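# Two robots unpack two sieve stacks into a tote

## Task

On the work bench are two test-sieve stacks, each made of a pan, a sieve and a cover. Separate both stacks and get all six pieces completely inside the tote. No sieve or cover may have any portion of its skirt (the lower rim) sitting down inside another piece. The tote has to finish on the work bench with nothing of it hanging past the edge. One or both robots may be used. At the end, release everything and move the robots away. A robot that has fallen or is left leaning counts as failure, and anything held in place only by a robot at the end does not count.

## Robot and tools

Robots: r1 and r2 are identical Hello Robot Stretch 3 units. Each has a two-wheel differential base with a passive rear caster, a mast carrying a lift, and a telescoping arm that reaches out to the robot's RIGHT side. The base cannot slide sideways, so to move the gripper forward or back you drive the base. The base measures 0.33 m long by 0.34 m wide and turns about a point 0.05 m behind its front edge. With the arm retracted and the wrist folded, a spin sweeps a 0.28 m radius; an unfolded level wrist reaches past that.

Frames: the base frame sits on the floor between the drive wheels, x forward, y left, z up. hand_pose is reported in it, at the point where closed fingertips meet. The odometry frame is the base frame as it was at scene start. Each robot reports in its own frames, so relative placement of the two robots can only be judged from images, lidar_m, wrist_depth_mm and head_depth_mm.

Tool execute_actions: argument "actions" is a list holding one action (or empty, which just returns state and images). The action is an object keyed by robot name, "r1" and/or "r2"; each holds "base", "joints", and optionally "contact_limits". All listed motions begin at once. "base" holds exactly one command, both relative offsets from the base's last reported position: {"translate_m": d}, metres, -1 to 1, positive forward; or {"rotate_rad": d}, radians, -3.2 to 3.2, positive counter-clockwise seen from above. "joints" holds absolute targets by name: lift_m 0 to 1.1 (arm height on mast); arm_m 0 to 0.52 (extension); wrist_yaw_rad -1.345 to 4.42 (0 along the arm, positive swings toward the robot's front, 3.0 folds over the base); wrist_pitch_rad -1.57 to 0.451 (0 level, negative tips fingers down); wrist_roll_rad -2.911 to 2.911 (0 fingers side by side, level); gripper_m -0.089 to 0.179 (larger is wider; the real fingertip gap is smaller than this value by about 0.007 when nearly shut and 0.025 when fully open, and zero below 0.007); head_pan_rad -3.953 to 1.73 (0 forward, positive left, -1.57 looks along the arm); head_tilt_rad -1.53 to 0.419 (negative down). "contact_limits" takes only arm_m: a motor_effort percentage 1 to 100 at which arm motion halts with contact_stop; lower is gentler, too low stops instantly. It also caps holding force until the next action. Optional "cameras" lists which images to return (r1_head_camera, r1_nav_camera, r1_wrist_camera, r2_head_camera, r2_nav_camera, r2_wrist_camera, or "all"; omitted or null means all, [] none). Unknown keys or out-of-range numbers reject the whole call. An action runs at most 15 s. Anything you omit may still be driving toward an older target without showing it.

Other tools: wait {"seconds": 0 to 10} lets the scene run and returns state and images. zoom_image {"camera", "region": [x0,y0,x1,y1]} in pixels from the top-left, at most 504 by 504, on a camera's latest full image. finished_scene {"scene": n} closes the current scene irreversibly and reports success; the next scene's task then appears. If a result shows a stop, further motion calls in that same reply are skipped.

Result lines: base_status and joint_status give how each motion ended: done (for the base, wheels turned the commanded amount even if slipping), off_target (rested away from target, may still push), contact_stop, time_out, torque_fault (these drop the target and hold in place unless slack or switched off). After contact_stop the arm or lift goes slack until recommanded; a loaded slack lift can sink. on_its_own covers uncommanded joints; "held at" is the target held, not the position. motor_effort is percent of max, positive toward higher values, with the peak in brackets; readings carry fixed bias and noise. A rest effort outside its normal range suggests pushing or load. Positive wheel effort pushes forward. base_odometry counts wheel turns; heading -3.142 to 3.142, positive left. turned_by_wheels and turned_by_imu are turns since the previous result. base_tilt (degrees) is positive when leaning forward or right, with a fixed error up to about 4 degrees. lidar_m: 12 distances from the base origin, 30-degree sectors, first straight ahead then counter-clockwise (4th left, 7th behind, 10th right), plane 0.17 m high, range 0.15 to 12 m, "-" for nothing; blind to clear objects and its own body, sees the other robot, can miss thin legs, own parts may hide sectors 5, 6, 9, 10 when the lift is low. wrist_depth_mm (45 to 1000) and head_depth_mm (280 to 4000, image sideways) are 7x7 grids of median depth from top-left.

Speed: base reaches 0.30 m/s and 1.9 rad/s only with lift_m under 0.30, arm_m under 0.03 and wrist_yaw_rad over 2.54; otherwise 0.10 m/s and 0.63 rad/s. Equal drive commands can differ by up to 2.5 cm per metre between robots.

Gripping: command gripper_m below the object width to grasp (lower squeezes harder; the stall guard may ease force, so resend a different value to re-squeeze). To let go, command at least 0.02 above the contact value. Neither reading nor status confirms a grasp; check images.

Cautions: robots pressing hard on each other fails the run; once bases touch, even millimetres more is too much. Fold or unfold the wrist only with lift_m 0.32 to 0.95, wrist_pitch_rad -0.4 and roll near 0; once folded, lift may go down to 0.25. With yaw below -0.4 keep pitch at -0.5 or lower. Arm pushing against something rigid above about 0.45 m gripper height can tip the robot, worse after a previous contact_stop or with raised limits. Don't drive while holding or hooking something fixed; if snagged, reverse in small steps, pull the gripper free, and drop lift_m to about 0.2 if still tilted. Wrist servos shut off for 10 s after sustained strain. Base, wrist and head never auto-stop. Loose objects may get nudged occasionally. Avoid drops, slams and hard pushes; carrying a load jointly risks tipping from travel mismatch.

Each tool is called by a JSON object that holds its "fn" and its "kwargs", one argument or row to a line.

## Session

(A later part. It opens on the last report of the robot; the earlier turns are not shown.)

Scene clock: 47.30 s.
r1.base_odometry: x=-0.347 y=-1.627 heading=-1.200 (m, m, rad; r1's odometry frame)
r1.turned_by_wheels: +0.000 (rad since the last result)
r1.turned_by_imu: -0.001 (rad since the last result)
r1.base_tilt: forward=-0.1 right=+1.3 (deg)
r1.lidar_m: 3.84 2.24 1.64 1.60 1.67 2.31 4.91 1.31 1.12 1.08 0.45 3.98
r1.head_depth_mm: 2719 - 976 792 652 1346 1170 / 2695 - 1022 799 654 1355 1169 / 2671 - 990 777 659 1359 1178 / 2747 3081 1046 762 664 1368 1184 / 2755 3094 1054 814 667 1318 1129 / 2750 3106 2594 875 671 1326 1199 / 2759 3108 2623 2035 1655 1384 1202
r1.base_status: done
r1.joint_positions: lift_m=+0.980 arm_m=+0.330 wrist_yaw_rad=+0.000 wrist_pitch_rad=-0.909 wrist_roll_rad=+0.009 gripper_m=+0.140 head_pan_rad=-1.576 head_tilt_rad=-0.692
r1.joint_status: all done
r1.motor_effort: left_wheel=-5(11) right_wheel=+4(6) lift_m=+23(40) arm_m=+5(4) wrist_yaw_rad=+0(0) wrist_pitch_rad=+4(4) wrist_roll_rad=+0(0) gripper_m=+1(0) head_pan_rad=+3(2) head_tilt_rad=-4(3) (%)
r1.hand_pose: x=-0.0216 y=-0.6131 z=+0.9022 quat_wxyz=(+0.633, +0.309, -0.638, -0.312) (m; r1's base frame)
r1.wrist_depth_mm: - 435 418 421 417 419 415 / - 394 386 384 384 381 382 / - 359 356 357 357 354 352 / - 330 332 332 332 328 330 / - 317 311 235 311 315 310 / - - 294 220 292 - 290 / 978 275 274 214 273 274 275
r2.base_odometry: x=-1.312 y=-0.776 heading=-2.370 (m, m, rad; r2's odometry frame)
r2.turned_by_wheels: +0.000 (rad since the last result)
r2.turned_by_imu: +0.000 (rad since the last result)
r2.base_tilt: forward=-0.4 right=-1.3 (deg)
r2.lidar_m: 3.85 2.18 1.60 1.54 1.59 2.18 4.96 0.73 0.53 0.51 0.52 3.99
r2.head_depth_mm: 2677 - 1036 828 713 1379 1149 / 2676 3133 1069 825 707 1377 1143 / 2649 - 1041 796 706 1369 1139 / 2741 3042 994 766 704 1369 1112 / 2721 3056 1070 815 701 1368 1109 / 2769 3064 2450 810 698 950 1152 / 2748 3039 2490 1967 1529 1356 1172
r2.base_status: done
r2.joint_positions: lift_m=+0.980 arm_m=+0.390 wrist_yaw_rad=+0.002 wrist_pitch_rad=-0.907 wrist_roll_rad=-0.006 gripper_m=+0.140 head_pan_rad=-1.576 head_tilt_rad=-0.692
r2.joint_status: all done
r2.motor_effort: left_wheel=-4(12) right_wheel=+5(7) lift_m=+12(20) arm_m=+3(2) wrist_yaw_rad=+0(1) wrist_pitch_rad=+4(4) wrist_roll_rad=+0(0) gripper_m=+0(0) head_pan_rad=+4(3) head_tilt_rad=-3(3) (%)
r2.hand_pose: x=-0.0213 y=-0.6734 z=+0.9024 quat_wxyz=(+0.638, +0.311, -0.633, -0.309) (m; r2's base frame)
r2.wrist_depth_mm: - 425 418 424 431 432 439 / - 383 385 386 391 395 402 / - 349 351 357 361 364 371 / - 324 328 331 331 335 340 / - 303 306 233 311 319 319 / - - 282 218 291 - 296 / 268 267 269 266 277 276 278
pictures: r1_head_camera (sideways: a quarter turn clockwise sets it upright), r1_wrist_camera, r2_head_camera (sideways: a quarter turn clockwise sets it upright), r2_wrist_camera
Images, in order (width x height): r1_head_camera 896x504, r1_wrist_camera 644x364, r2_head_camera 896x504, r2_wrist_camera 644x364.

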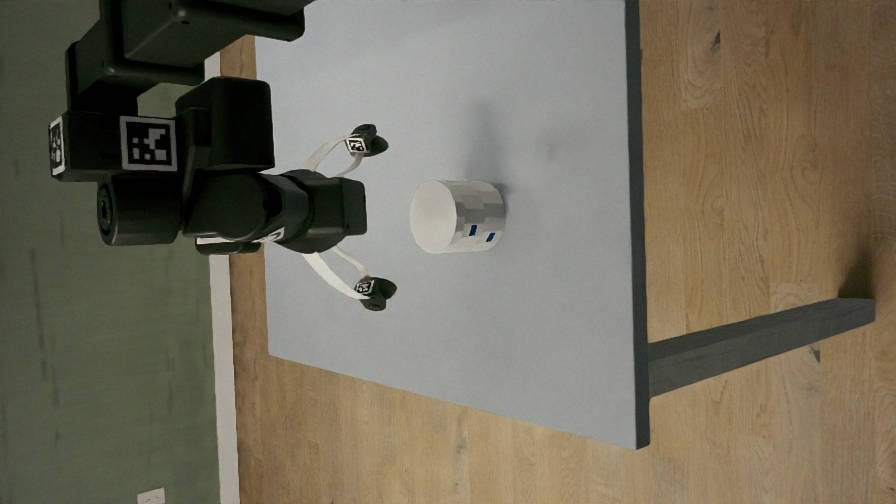

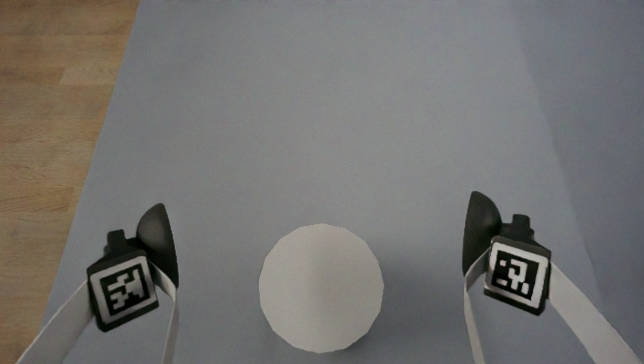

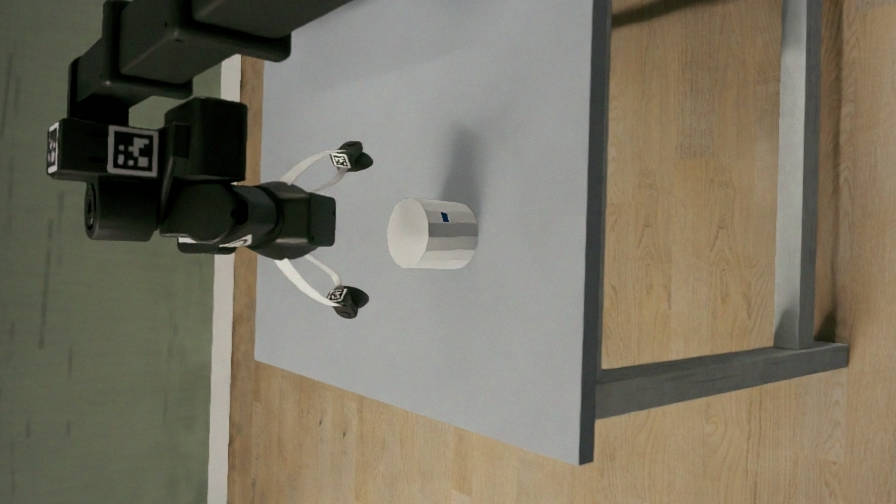

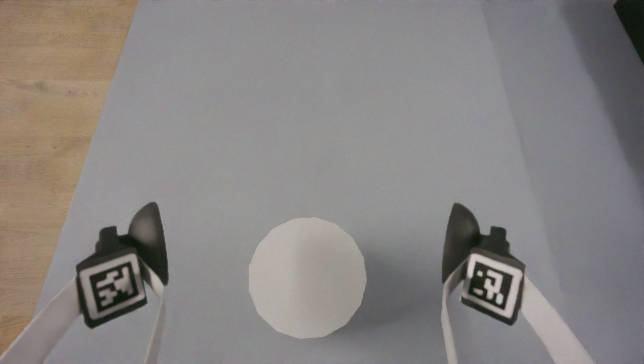

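{"fn": "execute_actions", "kwargs": {
  "actions": [
    {"r1":{"joints":{"lift_m":0.925,"arm_m":0.32}},"r2":{"joints":{"lift_m":0.925,"arm_m":0.385}}}
  ],
  "cameras": ["r1_head_camera","r2_head_camera","r2_wrist_camera","r1_wrist_camera"]
}}

Scene clock: 50.70 s.
r1.base_odometry: x=-0.347 y=-1.627 heading=-1.200 (m, m, rad; r1's odometry frame)
r1.turned_by_wheels: +0.000 (rad since the last result)
r1.turned_by_imu: +0.000 (rad since the last result)
r1.base_tilt: forward=-0.1 right=+1.2 (deg)
r1.lidar_m: 3.83 2.25 1.64 1.60 1.67 2.31 4.92 1.31 1.12 1.08 0.45 3.97
r1.head_depth_mm: 2768 2987 - 769 651 1350 1174 / 2789 2988 943 797 655 1353 1175 / 2755 3001 - 756 659 1358 1186 / 2742 3012 1047 741 663 1369 1190 / 2788 3060 1054 817 667 1315 1128 / 2760 3100 2598 878 670 1321 1196 / 2760 3050 2618 2046 1669 1396 1201
r1.base_status: not commanded
r1.joint_positions: lift_m=+0.925 arm_m=+0.320 wrist_yaw_rad=+0.000 wrist_pitch_rad=-0.909 wrist_roll_rad=+0.009 gripper_m=+0.140 head_pan_rad=-1.576 head_tilt_rad=-0.692
r1.joint_status: all done
r1.motor_effort: left_wheel=-5(5) right_wheel=+4(4) lift_m=+23(20) arm_m=-4(1) wrist_yaw_rad=+1(1) wrist_pitch_rad=+4(4) wrist_roll_rad=+0(0) gripper_m=+0(0) head_pan_rad=+3(3) head_tilt_rad=-3(3) (%)
r1.hand_pose: x=-0.0216 y=-0.6039 z=+0.8472 quat_wxyz=(+0.633, +0.309, -0.638, -0.312) (m; r1's base frame)
r1.wrist_depth_mm: - 346 342 340 341 339 337 / - 317 317 313 311 312 311 / - 291 292 291 290 289 288 / 278 272 271 190 269 270 268 / 256 257 250 178 250 260 252 / 240 - 236 168 234 - 238 / 226 225 224 220 223 222 224
r2.base_odometry: x=-1.312 y=-0.776 heading=-2.370 (m, m, rad; r2's odometry frame)
r2.turned_by_wheels: +0.000 (rad since the last result)
r2.turned_by_imu: +0.000 (rad since the last result)
r2.base_tilt: forward=-0.6 right=-1.4 (deg)
r2.lidar_m: 3.84 2.18 1.60 1.54 1.59 2.18 4.96 0.72 0.53 0.51 0.52 3.98
r2.head_depth_mm: 2743 2963 - 801 722 1380 1148 / 2734 2888 1027 826 709 1370 1148 / 2734 - 981 793 706 1373 1146 / 2728 3039 1097 766 703 1372 1113 / 2740 3030 1052 813 700 1364 1115 / 2780 3010 2423 811 696 950 1151 / 2751 3056 2504 1949 1531 1356 1170
r2.base_status: not commanded
r2.joint_positions: lift_m=+0.925 arm_m=+0.385 wrist_yaw_rad=+0.002 wrist_pitch_rad=-0.907 wrist_roll_rad=-0.006 gripper_m=+0.140 head_pan_rad=-1.576 head_tilt_rad=-0.692
r2.joint_status: all done
r2.motor_effort: left_wheel=-5(5) right_wheel=+4(5) lift_m=+12(11) arm_m=-2(3) wrist_yaw_rad=+0(1) wrist_pitch_rad=+4(4) wrist_roll_rad=+0(0) gripper_m=-1(0) head_pan_rad=+4(2) head_tilt_rad=-3(3) (%)
r2.hand_pose: x=-0.0213 y=-0.6692 z=+0.8474 quat_wxyz=(+0.638, +0.312, -0.633, -0.309) (m; r2's base frame)
r2.wrist_depth_mm: - 338 341 345 349 354 358 / - 310 313 316 321 322 326 / 293 285 289 291 293 295 298 / 264 264 268 269 274 274 276 / 244 250 243 176 253 259 258 / 231 - 227 166 235 - 241 / 214 217 218 218 222 224 226
pictures: r1_head_camera (sideways: a quarter turn clockwise sets it upright), r1_wrist_camera, r2_head_camera (sideways: a quarter turn clockwise sets it upright), r2_wrist_camera
Images, in order (width x height): r1_head_camera 896x504, r1_wrist_camera 644x364, r2_head_camera 896x504, r2_wrist_camera 644x364.

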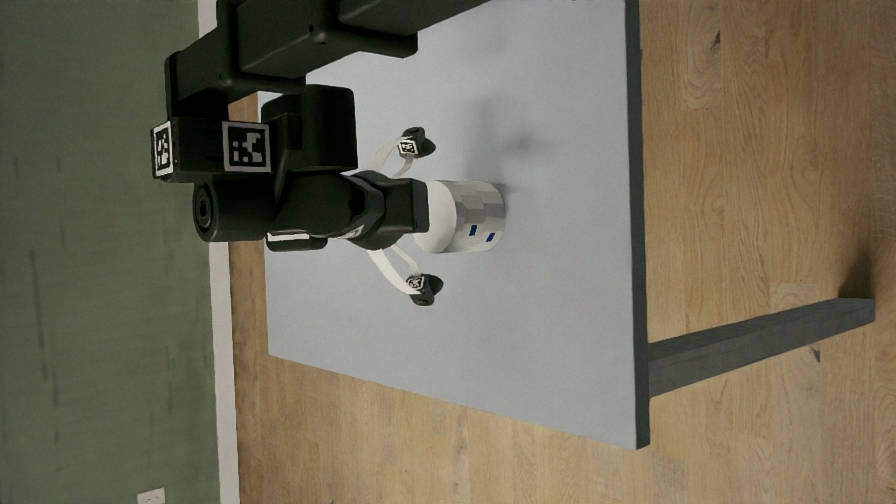

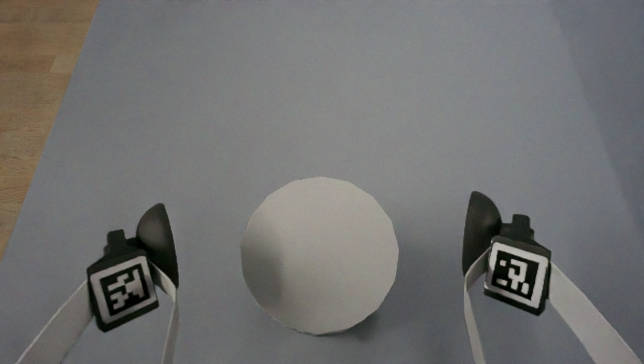

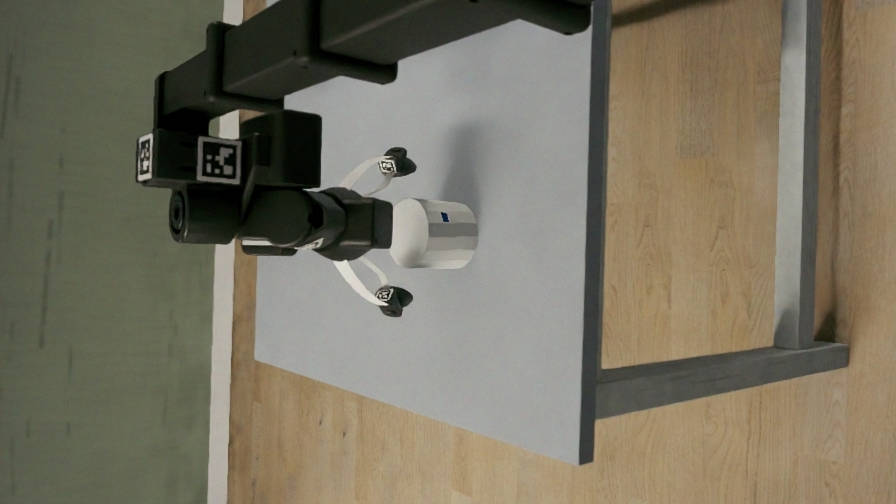

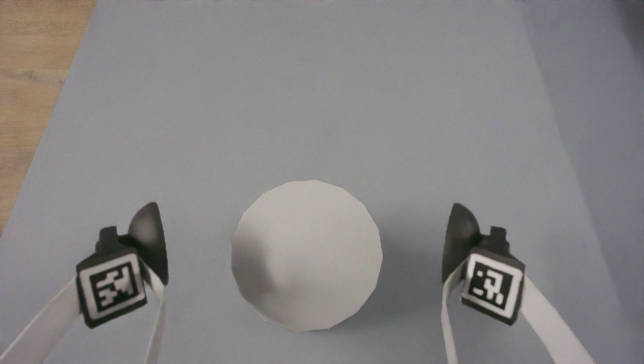

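Stack about 0.07 tall.

{"fn": "execute_actions", "kwargs": {
  "actions": [
    {"r1":{"joints":{"lift_m":0.912,"arm_m":0.31,"gripper_m":0.105}},"r2":{"joints":{"lift_m":0.912,"arm_m":0.377,"gripper_m":0.105}}}
  ],
  "cameras": []
}}

{"fn": "execute_actions", "kwargs": {
  "actions": [
    {"r1":{"joints":{"gripper_m":0.05}},"r2":{"joints":{"gripper_m":0.05}}}
  ],
  "cameras": ["r2_wrist_camera","r1_wrist_camera"]
}}

{"fn": "execute_actions", "kwargs": {
  "actions": [
    {"r1":{"joints":{"lift_m":0.945}},"r2":{"joints":{"lift_m":0.945}}}
  ],
  "cameras": ["r1_head_camera","r2_head_camera"]
}}

Scene clock: 54.20 s.
r1.base_odometry: x=-0.347 y=-1.627 heading=-1.200 (m, m, rad; r1's odometry frame)
r1.turned_by_wheels: +0.000 (rad since the last result)
r1.turned_by_imu: +0.000 (rad since the last result)
r1.base_tilt: forward=-0.1 right=+1.2 (deg)
r1.lidar_m: 3.83 2.25 1.65 1.60 1.67 2.31 4.93 1.31 1.12 1.08 0.45 3.96
r1.head_depth_mm: 2753 3094 - 768 652 1348 1168 / 2757 3010 - 797 655 1354 1178 / 2755 3032 - 747 658 1362 1182 / 2769 3040 1045 741 662 1368 1190 / 2765 3093 1051 817 667 1322 1129 / 2755 3111 2591 878 670 1331 1201 / 2772 3073 2625 2026 1645 1392 1211
r1.base_status: not commanded
r1.joint_positions: lift_m=+0.912 arm_m=+0.310 wrist_yaw_rad=+0.000 wrist_pitch_rad=-0.909 wrist_roll_rad=+0.009 gripper_m=+0.105 head_pan_rad=-1.576 head_tilt_rad=-0.692
r1.joint_status: all done
r1.motor_effort: left_wheel=-5(5) right_wheel=+4(4) lift_m=+23(22) arm_m=-4(5) wrist_yaw_rad=+0(0) wrist_pitch_rad=+4(4) wrist_roll_rad=+0(0) gripper_m=+0(82) head_pan_rad=+4(3) head_tilt_rad=-3(4) (%)
r1.hand_pose: x=-0.0216 y=-0.5939 z=+0.8342 quat_wxyz=(+0.633, +0.309, -0.638, -0.312) (m; r1's base frame)
r1.wrist_depth_mm: - 325 323 322 325 320 319 / - 300 296 296 296 295 295 / 281 279 276 273 275 276 274 / 261 258 258 176 255 255 254 / 241 243 169 165 169 239 238 / 225 228 223 157 222 225 223 / 215 212 213 212 212 212 212
r2.base_odometry: x=-1.312 y=-0.776 heading=-2.370 (m, m, rad; r2's odometry frame)
r2.turned_by_wheels: +0.000 (rad since the last result)
r2.turned_by_imu: +0.000 (rad since the last result)
r2.base_tilt: forward=-0.6 right=-1.5 (deg)
r2.lidar_m: 3.85 2.19 1.60 1.54 1.59 2.19 4.96 0.72 0.53 0.51 0.52 4.00
r2.head_depth_mm: 2747 3027 - - 711 1381 1146 / 2764 2956 985 824 710 1371 1145 / 2765 2969 - 796 706 1367 1135 / 2761 3033 1059 766 706 1368 1115 / 2770 3044 1054 815 699 1366 1114 / 2743 3015 2417 809 697 951 1152 / 2763 3031 2525 1985 1519 1359 1169
r2.base_status: not commanded
r2.joint_positions: lift_m=+0.912 arm_m=+0.377 wrist_yaw_rad=+0.002 wrist_pitch_rad=-0.907 wrist_roll_rad=-0.006 gripper_m=+0.105 head_pan_rad=-1.576 head_tilt_rad=-0.692
r2.joint_status: all done
r2.motor_effort: left_wheel=-5(4) right_wheel=+4(4) lift_m=+12(11) arm_m=-3(3) wrist_yaw_rad=-1(1) wrist_pitch_rad=+3(3) wrist_roll_rad=+0(0) gripper_m=-1(76) head_pan_rad=+3(3) head_tilt_rad=-2(3) (%)
r2.hand_pose: x=-0.0213 y=-0.6612 z=+0.8344 quat_wxyz=(+0.638, +0.312, -0.633, -0.309) (m; r2's base frame)
r2.wrist_depth_mm: - 317 322 328 329 334 338 / - 292 294 298 303 304 309 / 272 268 273 275 278 282 285 / 248 251 251 175 257 259 263 / 231 234 163 162 237 242 244 / 216 - 216 154 221 227 229 / 206 205 207 209 212 212 214
pictures: none
No camera images: the call's "cameras" was empty. Leave "cameras" out to get every camera's image.

Scene clock: 55.23 s.
r1.base_odometry: x=-0.347 y=-1.627 heading=-1.200 (m, m, rad; r1's odometry frame)
r1.turned_by_wheels: +0.000 (rad since the last result)
r1.turned_by_imu: +0.000 (rad since the last result)
r1.base_tilt: forward=-0.1 right=+1.2 (deg)
r1.lidar_m: 3.84 2.25 1.64 1.60 1.67 2.31 4.92 1.31 1.12 1.08 0.45 3.98
r1.head_depth_mm: 2758 3034 - 768 651 1352 1168 / 2766 3002 - 798 656 1355 1178 / 2747 2970 - 755 658 1357 1183 / 2750 3039 1040 763 664 1373 1188 / 2742 3084 1054 818 669 1317 1130 / 2750 3093 2608 879 672 1324 1200 / 2797 3101 2631 2026 1653 1399 1208
r1.base_status: not commanded
r1.joint_positions: lift_m=+0.912 arm_m=+0.310 wrist_yaw_rad=+0.000 wrist_pitch_rad=-0.909 wrist_roll_rad=+0.009 gripper_m=+0.050 head_pan_rad=-1.576 head_tilt_rad=-0.692
r1.joint_status: all done
r1.motor_effort: left_wheel=-4(4) right_wheel=+4(4) lift_m=+22(23) arm_m=-4(4) wrist_yaw_rad=+0(0) wrist_pitch_rad=+4(4) wrist_roll_rad=+0(0) gripper_m=-9(84) head_pan_rad=+2(2) head_tilt_rad=-4(3) (%)
r1.hand_pose: x=-0.0216 y=-0.5939 z=+0.8342 quat_wxyz=(+0.633, +0.309, -0.638, -0.312) (m; r1's base frame)
r1.wrist_depth_mm: - 327 325 322 322 322 318 / - 299 300 298 296 298 295 / 281 277 277 277 275 272 272 / 263 258 257 176 254 256 256 / 242 242 167 165 165 239 238 / 227 228 220 156 219 223 224 / 213 212 214 212 211 212 212
r2.base_odometry: x=-1.312 y=-0.776 heading=-2.370 (m, m, rad; r2's odometry frame)
r2.turned_by_wheels: +0.000 (rad since the last result)
r2.turned_by_imu: +0.000 (rad since the last result)
r2.base_tilt: forward=-0.4 right=-1.5 (deg)
r2.lidar_m: 3.85 2.18 1.60 1.54 1.59 2.19 4.96 0.72 0.53 0.51 0.52 3.99
r2.head_depth_mm: 2731 3013 - - 713 1380 1151 / 2753 2964 989 824 709 1374 1143 / 2751 2960 - 800 706 1368 1141 / 2777 3021 1059 766 704 1370 1118 / 2738 3057 1050 814 700 1367 1115 / 2752 3013 2427 811 698 953 1155 / 2763 3053 2507 1949 1514 1352 1170
r2.base_status: not commanded
r2.joint_positions: lift_m=+0.912 arm_m=+0.377 wrist_yaw_rad=+0.002 wrist_pitch_rad=-0.907 wrist_roll_rad=-0.006 gripper_m=+0.051 head_pan_rad=-1.576 head_tilt_rad=-0.692
r2.joint_status: all done
r2.motor_effort: left_wheel=-5(5) right_wheel=+5(5) lift_m=+12(12) arm_m=-2(2) wrist_yaw_rad=-1(0) wrist_pitch_rad=+4(4) wrist_roll_rad=+0(0) gripper_m=-13(85) head_pan_rad=+3(4) head_tilt_rad=-3(3) (%)
r2.hand_pose: x=-0.0213 y=-0.6612 z=+0.8344 quat_wxyz=(+0.638, +0.312, -0.633, -0.309) (m; r2's base frame)
r2.wrist_depth_mm: - 320 322 327 332 332 338 / - 291 294 299 302 304 310 / 271 268 273 275 280 280 284 / 248 250 249 175 258 259 262 / 232 233 162 162 239 243 244 / 216 221 215 154 220 227 229 / 205 206 208 209 212 213 215
pictures: r1_wrist_camera, r2_wrist_camera
Images, in order (width x height): r1_wrist_camera 644x364, r2_wrist_camera 644x364.

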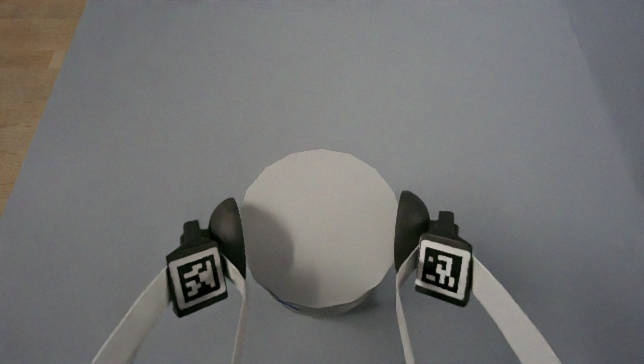

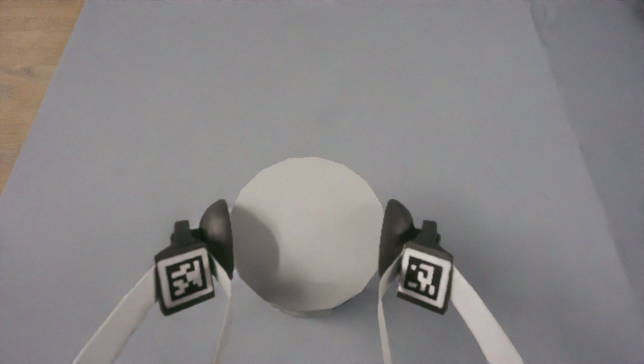

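Scene clock: 56.70 s.
r1.base_odometry: x=-0.347 y=-1.627 heading=-1.200 (m, m, rad; r1's odometry frame)
r1.turned_by_wheels: +0.000 (rad since the last result)
r1.turned_by_imu: +0.000 (rad since the last result)
r1.base_tilt: forward=-0.3 right=+1.2 (deg)
r1.lidar_m: 3.84 2.24 1.64 1.60 1.67 2.32 4.92 1.31 1.11 1.08 0.45 3.98
r1.head_depth_mm: 2786 2974 976 792 651 1349 1172 / 2777 - 947 795 655 1360 1173 / 2787 - - 759 659 1361 1180 / 2778 3036 1042 750 663 1370 1188 / 2758 3084 1055 817 668 1315 1130 / 2799 3100 2605 878 672 1332 1200 / 2764 3065 2618 2024 1664 1388 1203
r1.base_status: not commanded
r1.joint_positions: lift_m=+0.945 arm_m=+0.310 wrist_yaw_rad=+0.000 wrist_pitch_rad=-0.912 wrist_roll_rad=+0.009 gripper_m=+0.050 head_pan_rad=-1.576 head_tilt_rad=-0.692
r1.joint_status: all done
r1.motor_effort: left_wheel=-4(4) right_wheel=+4(4) lift_m=+47(50) arm_m=-4(4) wrist_yaw_rad=+0(0) wrist_pitch_rad=+5(6) wrist_roll_rad=+0(0) gripper_m=-9(9) head_pan_rad=+3(3) head_tilt_rad=-4(4) (%)
r1.hand_pose: x=-0.0216 y=-0.5932 z=+0.8660 quat_wxyz=(+0.632, +0.310, -0.637, -0.313) (m; r1's base frame)
r1.wrist_depth_mm: - 367 371 364 367 362 361 / - 337 340 340 336 337 335 / - 314 312 313 312 311 310 / - 293 291 177 291 290 288 / 280 274 167 164 165 272 272 / 262 258 251 156 249 254 255 / 242 243 242 242 241 241 240
r2.base_odometry: x=-1.312 y=-0.776 heading=-2.370 (m, m, rad; r2's odometry frame)
r2.turned_by_wheels: +0.000 (rad since the last result)
r2.turned_by_imu: +0.000 (rad since the last result)
r2.base_tilt: forward=-0.5 right=-1.5 (deg)
r2.lidar_m: 3.84 2.19 1.60 1.54 1.60 2.19 4.96 0.72 0.53 0.51 0.52 3.97
r2.head_depth_mm: 2728 2956 - 804 712 1380 1146 / 2739 - 1024 825 708 1380 1142 / 2726 - 985 798 708 1369 1144 / 2740 3057 1078 768 702 1370 1115 / 2728 3059 1054 813 700 1367 1113 / 2748 3056 2422 810 698 950 1154 / 2767 3014 2531 1971 1528 1349 1176
r2.base_status: not commanded
r2.joint_positions: lift_m=+0.945 arm_m=+0.377 wrist_yaw_rad=+0.002 wrist_pitch_rad=-0.909 wrist_roll_rad=-0.006 gripper_m=+0.050 head_pan_rad=-1.576 head_tilt_rad=-0.692
r2.joint_status: all done
r2.motor_effort: left_wheel=-5(5) right_wheel=+4(4) lift_m=+24(26) arm_m=-2(2) wrist_yaw_rad=-1(1) wrist_pitch_rad=+5(6) wrist_roll_rad=+0(0) gripper_m=-1(12) head_pan_rad=+3(3) head_tilt_rad=-2(3) (%)
r2.hand_pose: x=-0.0213 y=-0.6607 z=+0.8663 quat_wxyz=(+0.638, +0.312, -0.633, -0.309) (m; r2's base frame)
r2.wrist_depth_mm: - 365 365 368 374 380 385 / - 332 335 339 343 349 351 / - 306 310 314 316 319 325 / 289 286 288 210 294 296 297 / 266 266 268 196 277 276 279 / 247 249 246 187 257 258 259 / 233 235 235 240 241 242 244
pictures: r1_head_camera (sideways: a quarter turn clockwise sets it upright), r2_head_camera (sideways: a quarter turn clockwise sets it upright)
Images, in order (width x height): r1_head_camera 896x504, r2_head_camera 896x504.

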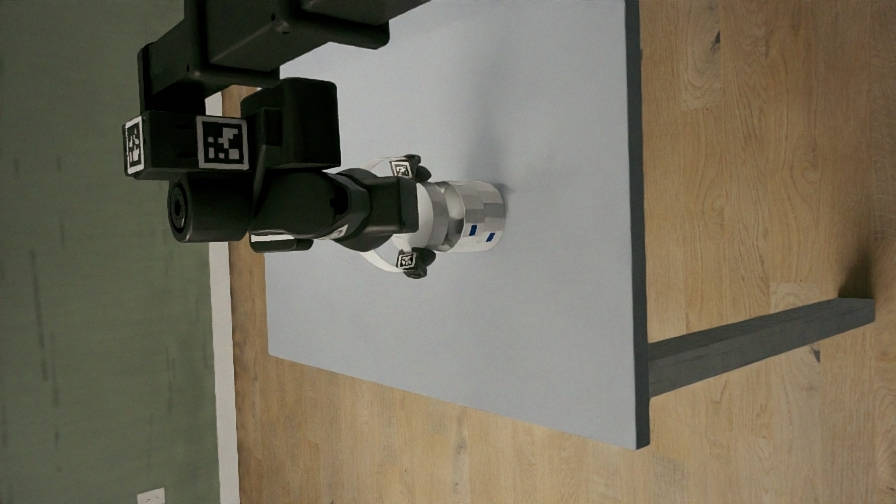

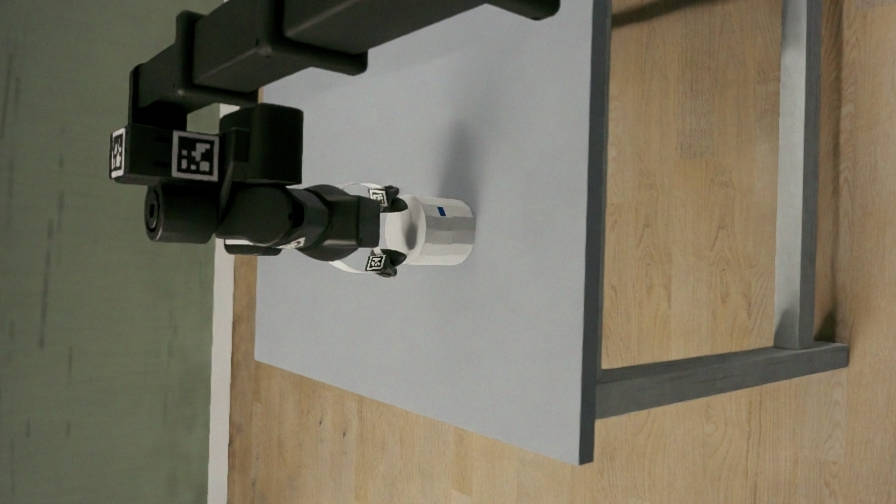

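{"fn": "execute_actions", "kwargs": {
  "actions": [
    {"r1":{"joints":{"lift_m":1.0,"gripper_m":0.04}},"r2":{"joints":{"gripper_m":0.12,"arm_m":0.382}}}
  ],
  "cameras": []
}}

{"fn": "execute_actions", "kwargs": {
  "actions": [
    {"r1":{"base":{"translate_m":-0.2}},"r2":{"joints":{"lift_m":0.906}}}
  ],
  "cameras": []
}}

{"fn": "execute_actions", "kwargs": {
  "actions": [
    {"r1":{"base":{"translate_m":-0.1}},"r2":{"joints":{"gripper_m":0.02}}}
  ],
  "cameras": []
}}

{"fn": "execute_actions", "kwargs": {
  "actions": [
    {"r1":{"base":{"translate_m":-0.15},"joints":{"arm_m":0.45}},"r2":{"joints":{"lift_m":0.935}}}
  ],
  "cameras": ["r1_head_camera","r2_head_camera","r1_wrist_camera"]
}}

Scene clock: 66.77 s.
r1.base_odometry: x=-0.347 y=-1.627 heading=-1.200 (m, m, rad; r1's odometry frame)
r1.turned_by_wheels: +0.000 (rad since the last result)
r1.turned_by_imu: -0.001 (rad since the last result)
r1.base_tilt: forward=+0.0 right=+1.1 (deg)
r1.lidar_m: 3.84 2.24 1.65 1.60 1.67 2.31 4.91 1.31 1.12 1.08 0.46 3.98
r1.head_depth_mm: 2679 3128 1013 793 651 1348 1171 / - - 1023 800 656 1354 1178 / 2688 - 1028 759 659 1366 1183 / 2690 3009 1039 764 663 1368 1189 / 2738 3100 1052 817 668 1314 1125 / 2753 3070 2631 878 672 1322 1196 / 2746 3098 2626 2028 1647 1392 1206
r1.base_status: not commanded
r1.joint_positions: lift_m=+1.000 arm_m=+0.310 wrist_yaw_rad=+0.000 wrist_pitch_rad=-0.912 wrist_roll_rad=+0.009 gripper_m=+0.041 head_pan_rad=-1.576 head_tilt_rad=-0.692
r1.joint_status: all done
r1.motor_effort: left_wheel=-5(4) right_wheel=+4(4) lift_m=+47(50) arm_m=-4(4) wrist_yaw_rad=+1(0) wrist_pitch_rad=+6(6) wrist_roll_rad=+0(0) gripper_m=-12(60) head_pan_rad=+3(3) head_tilt_rad=-4(3) (%)
r1.hand_pose: x=-0.0216 y=-0.5931 z=+0.9209 quat_wxyz=(+0.632, +0.310, -0.637, -0.313) (m; r1's base frame)
r1.wrist_depth_mm: - - 438 447 443 439 439 / - 425 408 409 408 406 403 / - 385 379 380 376 377 373 / - 354 352 177 351 349 350 / - 334 167 165 165 328 327 / - 312 307 157 301 310 306 / 989 291 292 292 291 291 292
r2.base_odometry: x=-1.312 y=-0.776 heading=-2.370 (m, m, rad; r2's odometry frame)
r2.turned_by_wheels: +0.000 (rad since the last result)
r2.turned_by_imu: +0.000 (rad since the last result)
r2.base_tilt: forward=-0.7 right=-1.4 (deg)
r2.lidar_m: 3.84 2.18 1.60 1.54 1.60 2.19 4.97 0.73 0.53 0.51 0.52 4.01
r2.head_depth_mm: 2713 2978 - 805 710 1382 1146 / 2712 - 1031 827 710 1379 1143 / 2725 - 1024 795 707 1373 1139 / 2741 3046 1058 772 704 1371 1115 / 2758 3049 1053 815 699 1366 1115 / 2740 3022 2444 810 698 952 1148 / 2760 3022 2511 1953 1531 1360 1168
r2.base_status: not commanded
r2.joint_positions: lift_m=+0.945 arm_m=+0.382 wrist_yaw_rad=+0.002 wrist_pitch_rad=-0.909 wrist_roll_rad=-0.006 gripper_m=+0.120 head_pan_rad=-1.576 head_tilt_rad=-0.692
r2.joint_status: all done
r2.motor_effort: left_wheel=-5(5) right_wheel=+4(4) lift_m=+24(24) arm_m=+3(3) wrist_yaw_rad=-2(1) wrist_pitch_rad=+5(5) wrist_roll_rad=+0(0) gripper_m=+0(81) head_pan_rad=+3(3) head_tilt_rad=-3(2) (%)
r2.hand_pose: x=-0.0213 y=-0.6649 z=+0.8663 quat_wxyz=(+0.638, +0.312, -0.633, -0.309) (m; r2's base frame)
r2.wrist_depth_mm: - 366 363 371 377 380 386 / - 330 335 338 344 347 353 / - 304 309 312 315 320 324 / 291 285 286 290 293 296 298 / 269 269 265 196 272 276 280 / 249 - 248 185 254 260 260 / 234 233 237 237 241 240 244
pictures: none
No camera images: the call's "cameras" was empty. Leave "cameras" out to get every camera's image.

Scene clock: 69.70 s.
r1.base_odometry: x=-0.419 y=-1.441 heading=-1.200 (m, m, rad; r1's odometry frame)
r1.turned_by_wheels: +0.000 (rad since the last result)
r1.turned_by_imu: -0.001 (rad since the last result)
r1.base_tilt: forward=+0.1 right=+1.3 (deg)
r1.lidar_m: 4.03 2.20 1.66 1.61 1.67 2.32 4.72 1.12 1.11 1.08 0.55 4.18
r1.head_depth_mm: 2697 3105 963 747 652 1356 1176 / - - 999 799 656 1361 1176 / 2674 - 1026 801 659 1361 1182 / 2723 3025 1042 809 663 1367 1193 / 2769 3124 1053 819 667 1351 1193 / 2751 3090 1062 758 671 1355 1201 / 2753 3099 1078 831 677 1333 1113
r1.base_status: done
r1.joint_positions: lift_m=+1.000 arm_m=+0.310 wrist_yaw_rad=+0.000 wrist_pitch_rad=-0.912 wrist_roll_rad=+0.009 gripper_m=+0.041 head_pan_rad=-1.576 head_tilt_rad=-0.692
r1.joint_status: not commanded
r1.motor_effort: left_wheel=-4(10) right_wheel=+4(5) lift_m=+46(46) arm_m=-4(4) wrist_yaw_rad=+1(2) wrist_pitch_rad=+6(6) wrist_roll_rad=+0(0) gripper_m=-12(12) head_pan_rad=+2(3) head_tilt_rad=-4(3) (%)
r1.hand_pose: x=-0.0216 y=-0.5931 z=+0.9209 quat_wxyz=(+0.632, +0.310, -0.637, -0.313) (m; r1's base frame)
r1.wrist_depth_mm: 450 445 449 443 442 413 433 / 416 410 410 410 411 395 397 / 382 380 380 376 376 369 318 / 350 356 354 177 350 352 299 / 291 332 168 165 165 327 273 / 278 283 304 157 303 306 301 / 290 292 294 293 293 291 290
r2.base_odometry: x=-1.312 y=-0.776 heading=-2.370 (m, m, rad; r2's odometry frame)
r2.turned_by_wheels: +0.000 (rad since the last result)
r2.turned_by_imu: +0.000 (rad since the last result)
r2.base_tilt: forward=-0.6 right=-1.5 (deg)
r2.lidar_m: 3.85 2.18 1.59 1.54 1.60 2.18 4.97 0.72 0.53 0.51 0.52 4.02
r2.head_depth_mm: 2750 3065 - - 711 1385 1146 / 2753 2974 984 825 711 1377 1144 / 2738 2976 - 799 707 1379 1140 / 2763 3045 1057 768 701 1364 1116 / 2735 3051 1051 813 701 1357 1114 / 2793 3031 2429 811 698 951 1156 / 2764 3049 2518 1951 1535 1350 1174
r2.base_status: not commanded
r2.joint_positions: lift_m=+0.906 arm_m=+0.382 wrist_yaw_rad=+0.002 wrist_pitch_rad=-0.909 wrist_roll_rad=-0.006 gripper_m=+0.120 head_pan_rad=-1.576 head_tilt_rad=-0.692
r2.joint_status: all done
r2.motor_effort: left_wheel=-5(5) right_wheel=+4(4) lift_m=+12(20) arm_m=+3(3) wrist_yaw_rad=-1(1) wrist_pitch_rad=+5(4) wrist_roll_rad=+0(0) gripper_m=+0(0) head_pan_rad=+4(3) head_tilt_rad=-3(3) (%)
r2.hand_pose: x=-0.0213 y=-0.6649 z=+0.8281 quat_wxyz=(+0.638, +0.312, -0.633, -0.309) (m; r2's base frame)
r2.wrist_depth_mm: - 307 312 319 320 324 329 / 291 283 286 290 294 297 301 / 262 261 264 267 271 273 276 / 240 243 244 167 251 252 255 / 226 228 222 156 226 235 238 / 211 - 213 147 215 222 222 / 199 200 202 204 205 206 209
pictures: none
No camera images: the call's "cameras" was empty. Leave "cameras" out to get every camera's image.

Scene clock: 71.67 s.
r1.base_odometry: x=-0.455 y=-1.347 heading=-1.200 (m, m, rad; r1's odometry frame)
r1.turned_by_wheels: +0.000 (rad since the last result)
r1.turned_by_imu: +0.000 (rad since the last result)
r1.base_tilt: forward=-0.2 right=+1.0 (deg)
r1.lidar_m: 4.13 2.22 1.66 1.61 1.68 2.32 4.59 1.03 1.11 1.08 0.62 0.62
r1.head_depth_mm: 2684 3092 988 740 649 1355 1173 / - - 977 740 655 1356 1170 / 2684 - 989 802 659 1365 1185 / 2710 3049 1047 808 664 1346 1183 / 2756 3055 1057 818 666 1341 1193 / 2744 3082 1062 824 672 1354 1200 / 2723 3123 1080 775 675 1366 1182
r1.base_status: done
r1.joint_positions: lift_m=+1.000 arm_m=+0.310 wrist_yaw_rad=+0.000 wrist_pitch_rad=-0.912 wrist_roll_rad=+0.009 gripper_m=+0.041 head_pan_rad=-1.576 head_tilt_rad=-0.692
r1.joint_status: not commanded
r1.motor_effort: left_wheel=-4(11) right_wheel=+4(5) lift_m=+47(46) arm_m=-4(4) wrist_yaw_rad=+0(1) wrist_pitch_rad=+6(6) wrist_roll_rad=+0(0) gripper_m=-12(12) head_pan_rad=+3(3) head_tilt_rad=-4(3) (%)
r1.hand_pose: x=-0.0216 y=-0.5931 z=+0.9209 quat_wxyz=(+0.632, +0.310, -0.637, -0.313) (m; r1's base frame)
r1.wrist_depth_mm: 446 442 444 442 435 436 431 / 412 410 412 409 393 404 399 / 380 377 383 373 370 373 371 / 354 351 354 177 341 344 349 / 332 333 169 165 164 322 323 / 309 315 304 157 304 227 228 / 293 295 291 292 291 291 291
r2.base_odometry: x=-1.312 y=-0.776 heading=-2.370 (m, m, rad; r2's odometry frame)
r2.turned_by_wheels: +0.000 (rad since the last result)
r2.turned_by_imu: +0.000 (rad since the last result)
r2.base_tilt: forward=-0.5 right=-1.5 (deg)
r2.lidar_m: 3.83 2.19 1.59 1.54 1.60 2.19 4.96 0.72 0.53 0.51 0.52 4.01
r2.head_depth_mm: 2740 3019 - - 711 1387 1145 / 2734 2978 990 824 711 1372 1144 / 2733 2952 - 797 707 1374 1138 / 2774 3009 1055 767 701 1379 1122 / 2767 3034 1054 814 702 1361 1114 / 2760 3007 2448 813 698 951 1153 / 2735 3015 2525 1956 1528 1355 1170
r2.base_status: not commanded
r2.joint_positions: lift_m=+0.906 arm_m=+0.382 wrist_yaw_rad=+0.001 wrist_pitch_rad=-0.909 wrist_roll_rad=-0.006 gripper_m=+0.024 head_pan_rad=-1.576 head_tilt_rad=-0.692
r2.joint_status: gripper_m off_target (ended at +0.024, target +0.020)
r2.motor_effort: left_wheel=-6(6) right_wheel=+5(6) lift_m=+12(12) arm_m=+3(4) wrist_yaw_rad=-1(1) wrist_pitch_rad=+5(5) wrist_roll_rad=+0(0) gripper_m=-23(100) head_pan_rad=+4(3) head_tilt_rad=-2(3) (%)
r2.hand_pose: x=-0.0215 y=-0.6649 z=+0.8281 quat_wxyz=(+0.638, +0.312, -0.633, -0.310) (m; r2's base frame)
r2.wrist_depth_mm: - 309 314 317 320 324 327 / 288 282 288 289 292 295 301 / 262 261 264 270 267 273 277 / 240 243 240 166 249 254 255 / 225 228 154 155 231 236 238 / 211 215 209 147 213 220 222 / 199 200 202 204 205 207 208
pictures: none
No camera images: the call's "cameras" was empty. Leave "cameras" out to get every camera's image.

Scene clock: 74.13 s.
r1.base_odometry: x=-0.510 y=-1.208 heading=-1.201 (m, m, rad; r1's odometry frame)
r1.turned_by_wheels: +0.000 (rad since the last result)
r1.turned_by_imu: -0.001 (rad since the last result)
r1.base_tilt: forward=+0.0 right=+1.2 (deg)
r1.lidar_m: 4.27 2.23 1.66 1.61 1.68 2.32 4.46 0.90 1.11 1.07 1.12 0.73
r1.head_depth_mm: - 3046 971 735 650 1352 1171 / - 3069 981 736 655 1353 1175 / - 3107 985 739 659 1338 1182 / 2772 3078 953 756 662 1342 1186 / 2730 3091 1051 813 666 1341 1198 / 2752 3087 1064 824 673 1360 1199 / 2763 3100 1072 829 675 1348 1206
r1.base_status: done
r1.joint_positions: lift_m=+1.000 arm_m=+0.450 wrist_yaw_rad=+0.000 wrist_pitch_rad=-0.912 wrist_roll_rad=+0.009 gripper_m=+0.041 head_pan_rad=-1.576 head_tilt_rad=-0.692
r1.joint_status: all done
r1.motor_effort: left_wheel=-4(11) right_wheel=+4(6) lift_m=+46(46) arm_m=+5(6) wrist_yaw_rad=+0(2) wrist_pitch_rad=+6(6) wrist_roll_rad=+0(0) gripper_m=-12(12) head_pan_rad=+4(4) head_tilt_rad=-4(4) (%)
r1.hand_pose: x=-0.0216 y=-0.7322 z=+0.9209 quat_wxyz=(+0.632, +0.310, -0.637, -0.313) (m; r1's base frame)
r1.wrist_depth_mm: 449 444 440 335 345 335 432 / 408 407 407 391 391 384 388 / 381 380 380 366 376 366 286 / 355 351 350 176 349 344 267 / 330 331 167 166 165 324 259 / 310 312 219 157 298 305 258 / 294 292 287 289 288 290 260
r2.base_odometry: x=-1.312 y=-0.776 heading=-2.370 (m, m, rad; r2's odometry frame)
r2.turned_by_wheels: +0.000 (rad since the last result)
r2.turned_by_imu: +0.000 (rad since the last result)
r2.base_tilt: forward=-0.5 right=-1.6 (deg)
r2.lidar_m: 3.85 2.19 1.60 1.54 1.59 2.18 4.96 0.73 0.53 0.51 0.52 3.99
r2.head_depth_mm: 2745 2943 - 799 711 1376 1144 / 2747 - 1024 824 709 1380 1138 / 2735 - 1000 795 706 1373 1140 / 2770 3024 1102 765 703 1375 1122 / 2718 3062 1054 814 699 1364 1114 / 2742 3035 2433 810 696 953 1158 / 2757 3038 2517 1958 1532 1356 1172
r2.base_status: not commanded
r2.joint_positions: lift_m=+0.935 arm_m=+0.382 wrist_yaw_rad=+0.001 wrist_pitch_rad=-0.910 wrist_roll_rad=-0.006 gripper_m=+0.034 head_pan_rad=-1.576 head_tilt_rad=-0.692
r2.joint_status: all done
r2.on_its_own: gripper_m is held at +0.033, not at your +0.020, by its stall guard, which is not easing now
r2.motor_effort: left_wheel=-5(6) right_wheel=+5(5) lift_m=+24(25) arm_m=+3(3) wrist_yaw_rad=+0(0) wrist_pitch_rad=+5(5) wrist_roll_rad=+0(0) gripper_m=-19(24) head_pan_rad=+3(3) head_tilt_rad=-3(3) (%)
r2.hand_pose: x=-0.0215 y=-0.6648 z=+0.8562 quat_wxyz=(+0.637, +0.312, -0.633, -0.310) (m; r2's base frame)
r2.wrist_depth_mm: - 348 351 357 362 364 369 / - 320 321 328 328 336 337 / - 294 295 298 302 308 312 / 275 275 272 167 282 284 287 / 254 256 154 155 261 265 268 / 238 242 235 147 241 248 251 / 224 226 228 229 231 233 235
pictures: r1_head_camera (sideways: a quarter turn clockwise sets it upright), r1_wrist_camera, r2_head_camera (sideways: a quarter turn clockwise sets it upright)
Images, in order (width x height): r1_head_camera 896x504, r1_wrist_camera 644x364, r2_head_camera 896x504.

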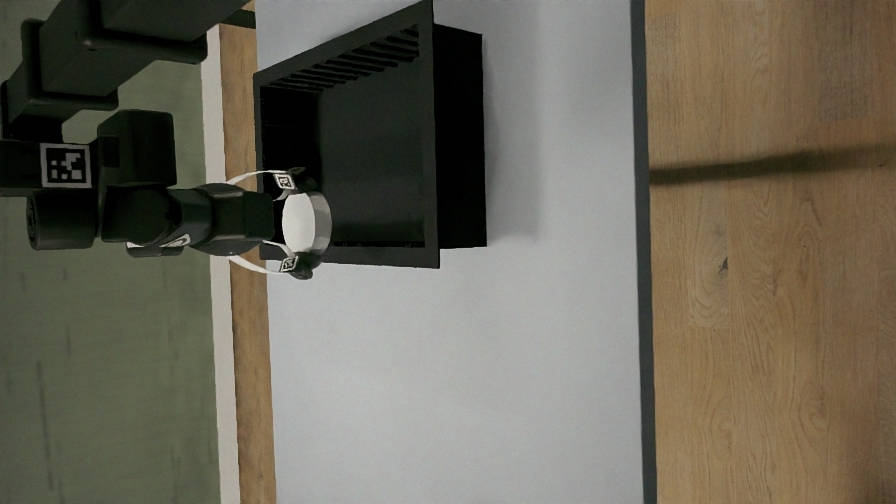

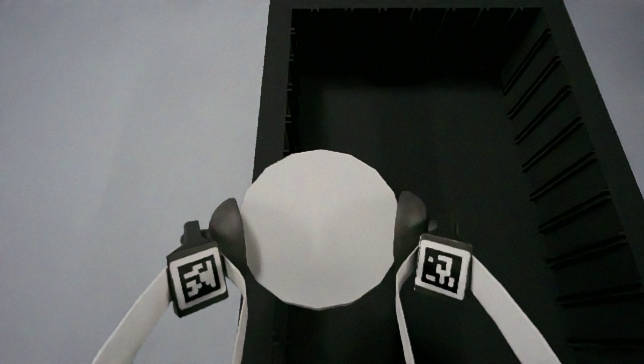

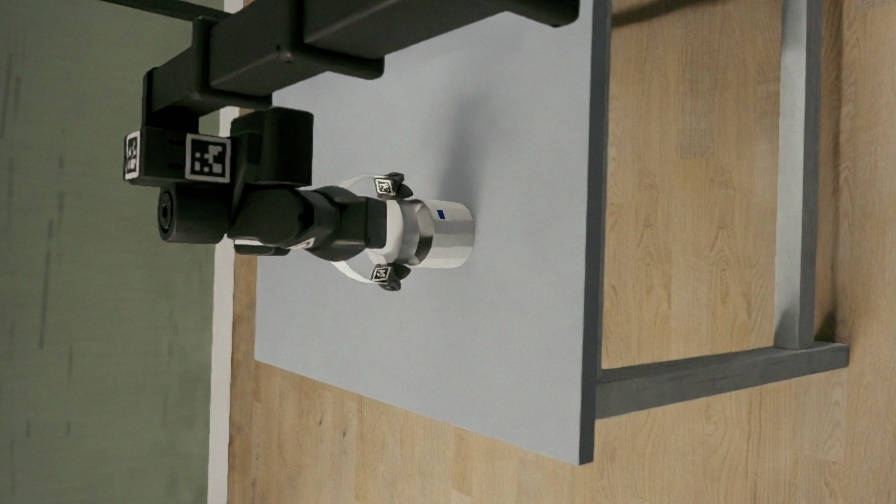

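{"fn": "execute_actions", "kwargs": {
  "actions": [
    {"r1":{"base":{"translate_m":-0.05},"joints":{"arm_m":0.44}},"r2":{"joints":{"lift_m":1.0}}}
  ],
  "cameras": []
}}

{"fn": "execute_actions", "kwargs": {
  "actions": [
    {"r1":{"joints":{"lift_m":0.89}},"r2":{"base":{"translate_m":-0.2}}}
  ],
  "cameras": ["r1_head_camera","r1_wrist_camera"]
}}

Scene clock: 82.17 s.
r1.base_odometry: x=-0.528 y=-1.161 heading=-1.201 (m, m, rad; r1's odometry frame)
r1.turned_by_wheels: +0.000 (rad since the last result)
r1.turned_by_imu: -0.001 (rad since the last result)
r1.base_tilt: forward=-0.2 right=+1.2 (deg)
r1.lidar_m: 4.32 2.23 1.66 1.61 1.67 2.31 4.42 0.85 1.11 1.07 1.12 0.77
r1.head_depth_mm: - 2989 1012 769 651 1348 1171 / - 3080 945 730 654 1354 1176 / - 3106 981 733 658 1337 1184 / 2722 3049 954 742 664 1337 1185 / 2770 3090 1012 792 667 1352 1191 / 2764 3111 1068 821 674 1353 1196 / 2732 3046 1075 828 676 1356 1210
r1.base_status: done
r1.joint_positions: lift_m=+1.000 arm_m=+0.440 wrist_yaw_rad=+0.000 wrist_pitch_rad=-0.912 wrist_roll_rad=+0.009 gripper_m=+0.041 head_pan_rad=-1.576 head_tilt_rad=-0.692
r1.joint_status: all done
r1.motor_effort: left_wheel=-5(11) right_wheel=+4(7) lift_m=+47(45) arm_m=-4(4) wrist_yaw_rad=+0(1) wrist_pitch_rad=+6(6) wrist_roll_rad=+0(0) gripper_m=-12(12) head_pan_rad=+2(2) head_tilt_rad=-2(3) (%)
r1.hand_pose: x=-0.0216 y=-0.7231 z=+0.9209 quat_wxyz=(+0.632, +0.310, -0.637, -0.313) (m; r1's base frame)
r1.wrist_depth_mm: 444 447 346 358 359 342 431 / 412 411 349 395 397 317 403 / 377 379 337 374 372 292 375 / 352 354 260 175 347 294 346 / 333 332 168 164 165 295 320 / 312 311 301 158 298 274 226 / 295 216 285 288 290 285 215
r2.base_odometry: x=-1.312 y=-0.776 heading=-2.370 (m, m, rad; r2's odometry frame)
r2.turned_by_wheels: +0.000 (rad since the last result)
r2.turned_by_imu: +0.001 (rad since the last result)
r2.base_tilt: forward=-0.5 right=-1.4 (deg)
r2.lidar_m: 3.85 2.19 1.59 1.54 1.60 2.18 4.96 0.72 0.53 0.51 0.52 4.01
r2.head_depth_mm: 2631 3115 1077 831 709 1379 1145 / 2665 3084 1070 826 709 1386 1145 / 2674 - 1042 803 708 1368 1146 / 2707 3015 939 782 704 1364 1122 / 2759 3090 1053 813 702 1362 1113 / 2776 3039 2442 812 699 950 1149 / 2768 3007 2509 1962 1520 1354 1171
r2.base_status: not commanded
r2.joint_positions: lift_m=+1.000 arm_m=+0.382 wrist_yaw_rad=+0.001 wrist_pitch_rad=-0.910 wrist_roll_rad=-0.006 gripper_m=+0.034 head_pan_rad=-1.576 head_tilt_rad=-0.692
r2.joint_status: all done
r2.on_its_own: gripper_m is held at +0.033, not at your +0.020, by its stall guard, which is not easing now
r2.motor_effort: left_wheel=-6(6) right_wheel=+5(5) lift_m=+25(26) arm_m=+3(3) wrist_yaw_rad=+0(0) wrist_pitch_rad=+5(5) wrist_roll_rad=+0(0) gripper_m=-20(19) head_pan_rad=+3(3) head_tilt_rad=-3(3) (%)
r2.hand_pose: x=-0.0215 y=-0.6647 z=+0.9211 quat_wxyz=(+0.637, +0.312, -0.633, -0.310) (m; r2's base frame)
r2.wrist_depth_mm: - - 444 450 458 459 458 / - 414 403 409 421 421 422 / - 373 374 378 386 387 392 / - 345 343 166 356 358 363 / - 323 154 155 329 335 337 / - 304 295 148 303 316 315 / 287 283 286 289 293 292 296
pictures: none
No camera images: the call's "cameras" was empty. Leave "cameras" out to get every camera's image.

Scene clock: 85.13 s.
r1.base_odometry: x=-0.528 y=-1.161 heading=-1.201 (m, m, rad; r1's odometry frame)
r1.turned_by_wheels: +0.000 (rad since the last result)
r1.turned_by_imu: +0.000 (rad since the last result)
r1.base_tilt: forward=+0.0 right=+1.2 (deg)
r1.lidar_m: 4.33 2.23 1.66 1.61 1.67 2.31 4.42 0.85 1.11 1.07 1.12 0.77
r1.head_depth_mm: 2772 3059 - 747 644 1345 1174 / 2751 2997 904 733 653 1359 1177 / 2745 - 969 735 659 1338 1185 / 2749 3053 987 738 663 1339 1185 / 2745 3086 1015 788 668 1347 1194 / 2760 3059 1065 824 673 1358 1203 / 2764 3108 1073 829 678 1360 1204
r1.base_status: not commanded
r1.joint_positions: lift_m=+0.890 arm_m=+0.440 wrist_yaw_rad=+0.000 wrist_pitch_rad=-0.912 wrist_roll_rad=+0.009 gripper_m=+0.041 head_pan_rad=-1.576 head_tilt_rad=-0.692
r1.joint_status: all done
r1.motor_effort: left_wheel=-4(5) right_wheel=+4(4) lift_m=+23(37) arm_m=-4(4) wrist_yaw_rad=+1(0) wrist_pitch_rad=+6(6) wrist_roll_rad=+0(0) gripper_m=-12(12) head_pan_rad=+3(3) head_tilt_rad=-3(4) (%)
r1.hand_pose: x=-0.0216 y=-0.7231 z=+0.8116 quat_wxyz=(+0.632, +0.310, -0.637, -0.313) (m; r1's base frame)
r1.wrist_depth_mm: 293 173 277 287 288 273 195 / 269 159 261 264 263 258 195 / 246 152 241 245 244 241 194 / 137 153 225 176 227 227 194 / 127 151 168 165 165 213 194 / 118 140 196 156 195 200 194 / 113 167 190 189 189 189 186
r2.base_odometry: x=-1.169 y=-0.636 heading=-2.370 (m, m, rad; r2's odometry frame)
r2.turned_by_wheels: +0.000 (rad since the last result)
r2.turned_by_imu: +0.001 (rad since the last result)
r2.base_tilt: forward=-0.5 right=-1.6 (deg)
r2.lidar_m: 4.04 2.18 1.60 1.54 1.60 2.19 4.75 0.72 0.53 0.51 0.53 4.21
r2.head_depth_mm: 2652 3121 1030 780 712 1376 1145 / 1367 3106 1025 827 709 1383 1142 / 2640 - 1043 821 706 1373 1142 / 2715 3017 942 818 704 1372 1119 / 2745 3055 1052 814 699 1361 1114 / 2745 3045 1047 775 700 1360 1130 / 2760 3032 1041 806 715 1353 1127
r2.base_status: done
r2.joint_positions: lift_m=+1.000 arm_m=+0.382 wrist_yaw_rad=+0.001 wrist_pitch_rad=-0.910 wrist_roll_rad=-0.006 gripper_m=+0.034 head_pan_rad=-1.576 head_tilt_rad=-0.692
r2.joint_status: not commanded
r2.on_its_own: gripper_m is held at +0.033, not at your +0.020, by its stall guard, which is not easing now
r2.motor_effort: left_wheel=-4(12) right_wheel=+5(7) lift_m=+24(25) arm_m=+3(3) wrist_yaw_rad=+0(0) wrist_pitch_rad=+5(5) wrist_roll_rad=+0(0) gripper_m=-20(20) head_pan_rad=+3(4) head_tilt_rad=-3(3) (%)
r2.hand_pose: x=-0.0215 y=-0.6647 z=+0.9211 quat_wxyz=(+0.637, +0.312, -0.633, -0.310) (m; r2's base frame)
r2.wrist_depth_mm: 435 440 440 445 455 427 451 / 398 397 402 411 414 361 388 / 367 372 376 379 384 361 388 / 340 345 342 167 353 348 354 / 282 320 154 155 326 326 280 / 267 280 296 147 301 312 264 / 279 284 287 289 290 293 295
pictures: r1_head_camera (sideways: a quarter turn clockwise sets it upright), r1_wrist_camera
Images, in order (width x height): r1_head_camera 896x504, r1_wrist_camera 644x364.

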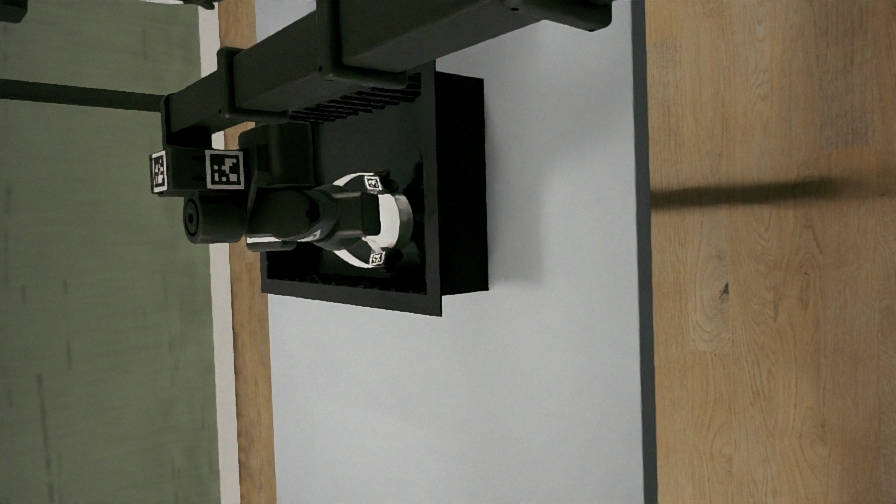

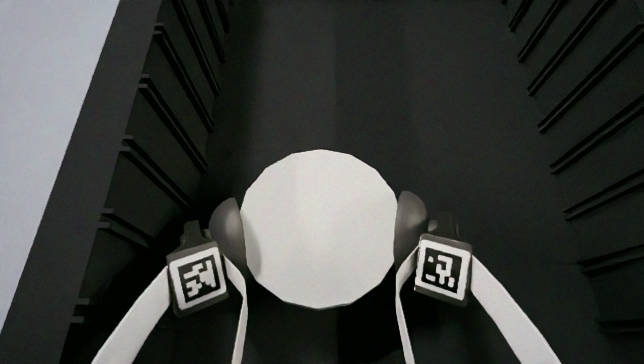

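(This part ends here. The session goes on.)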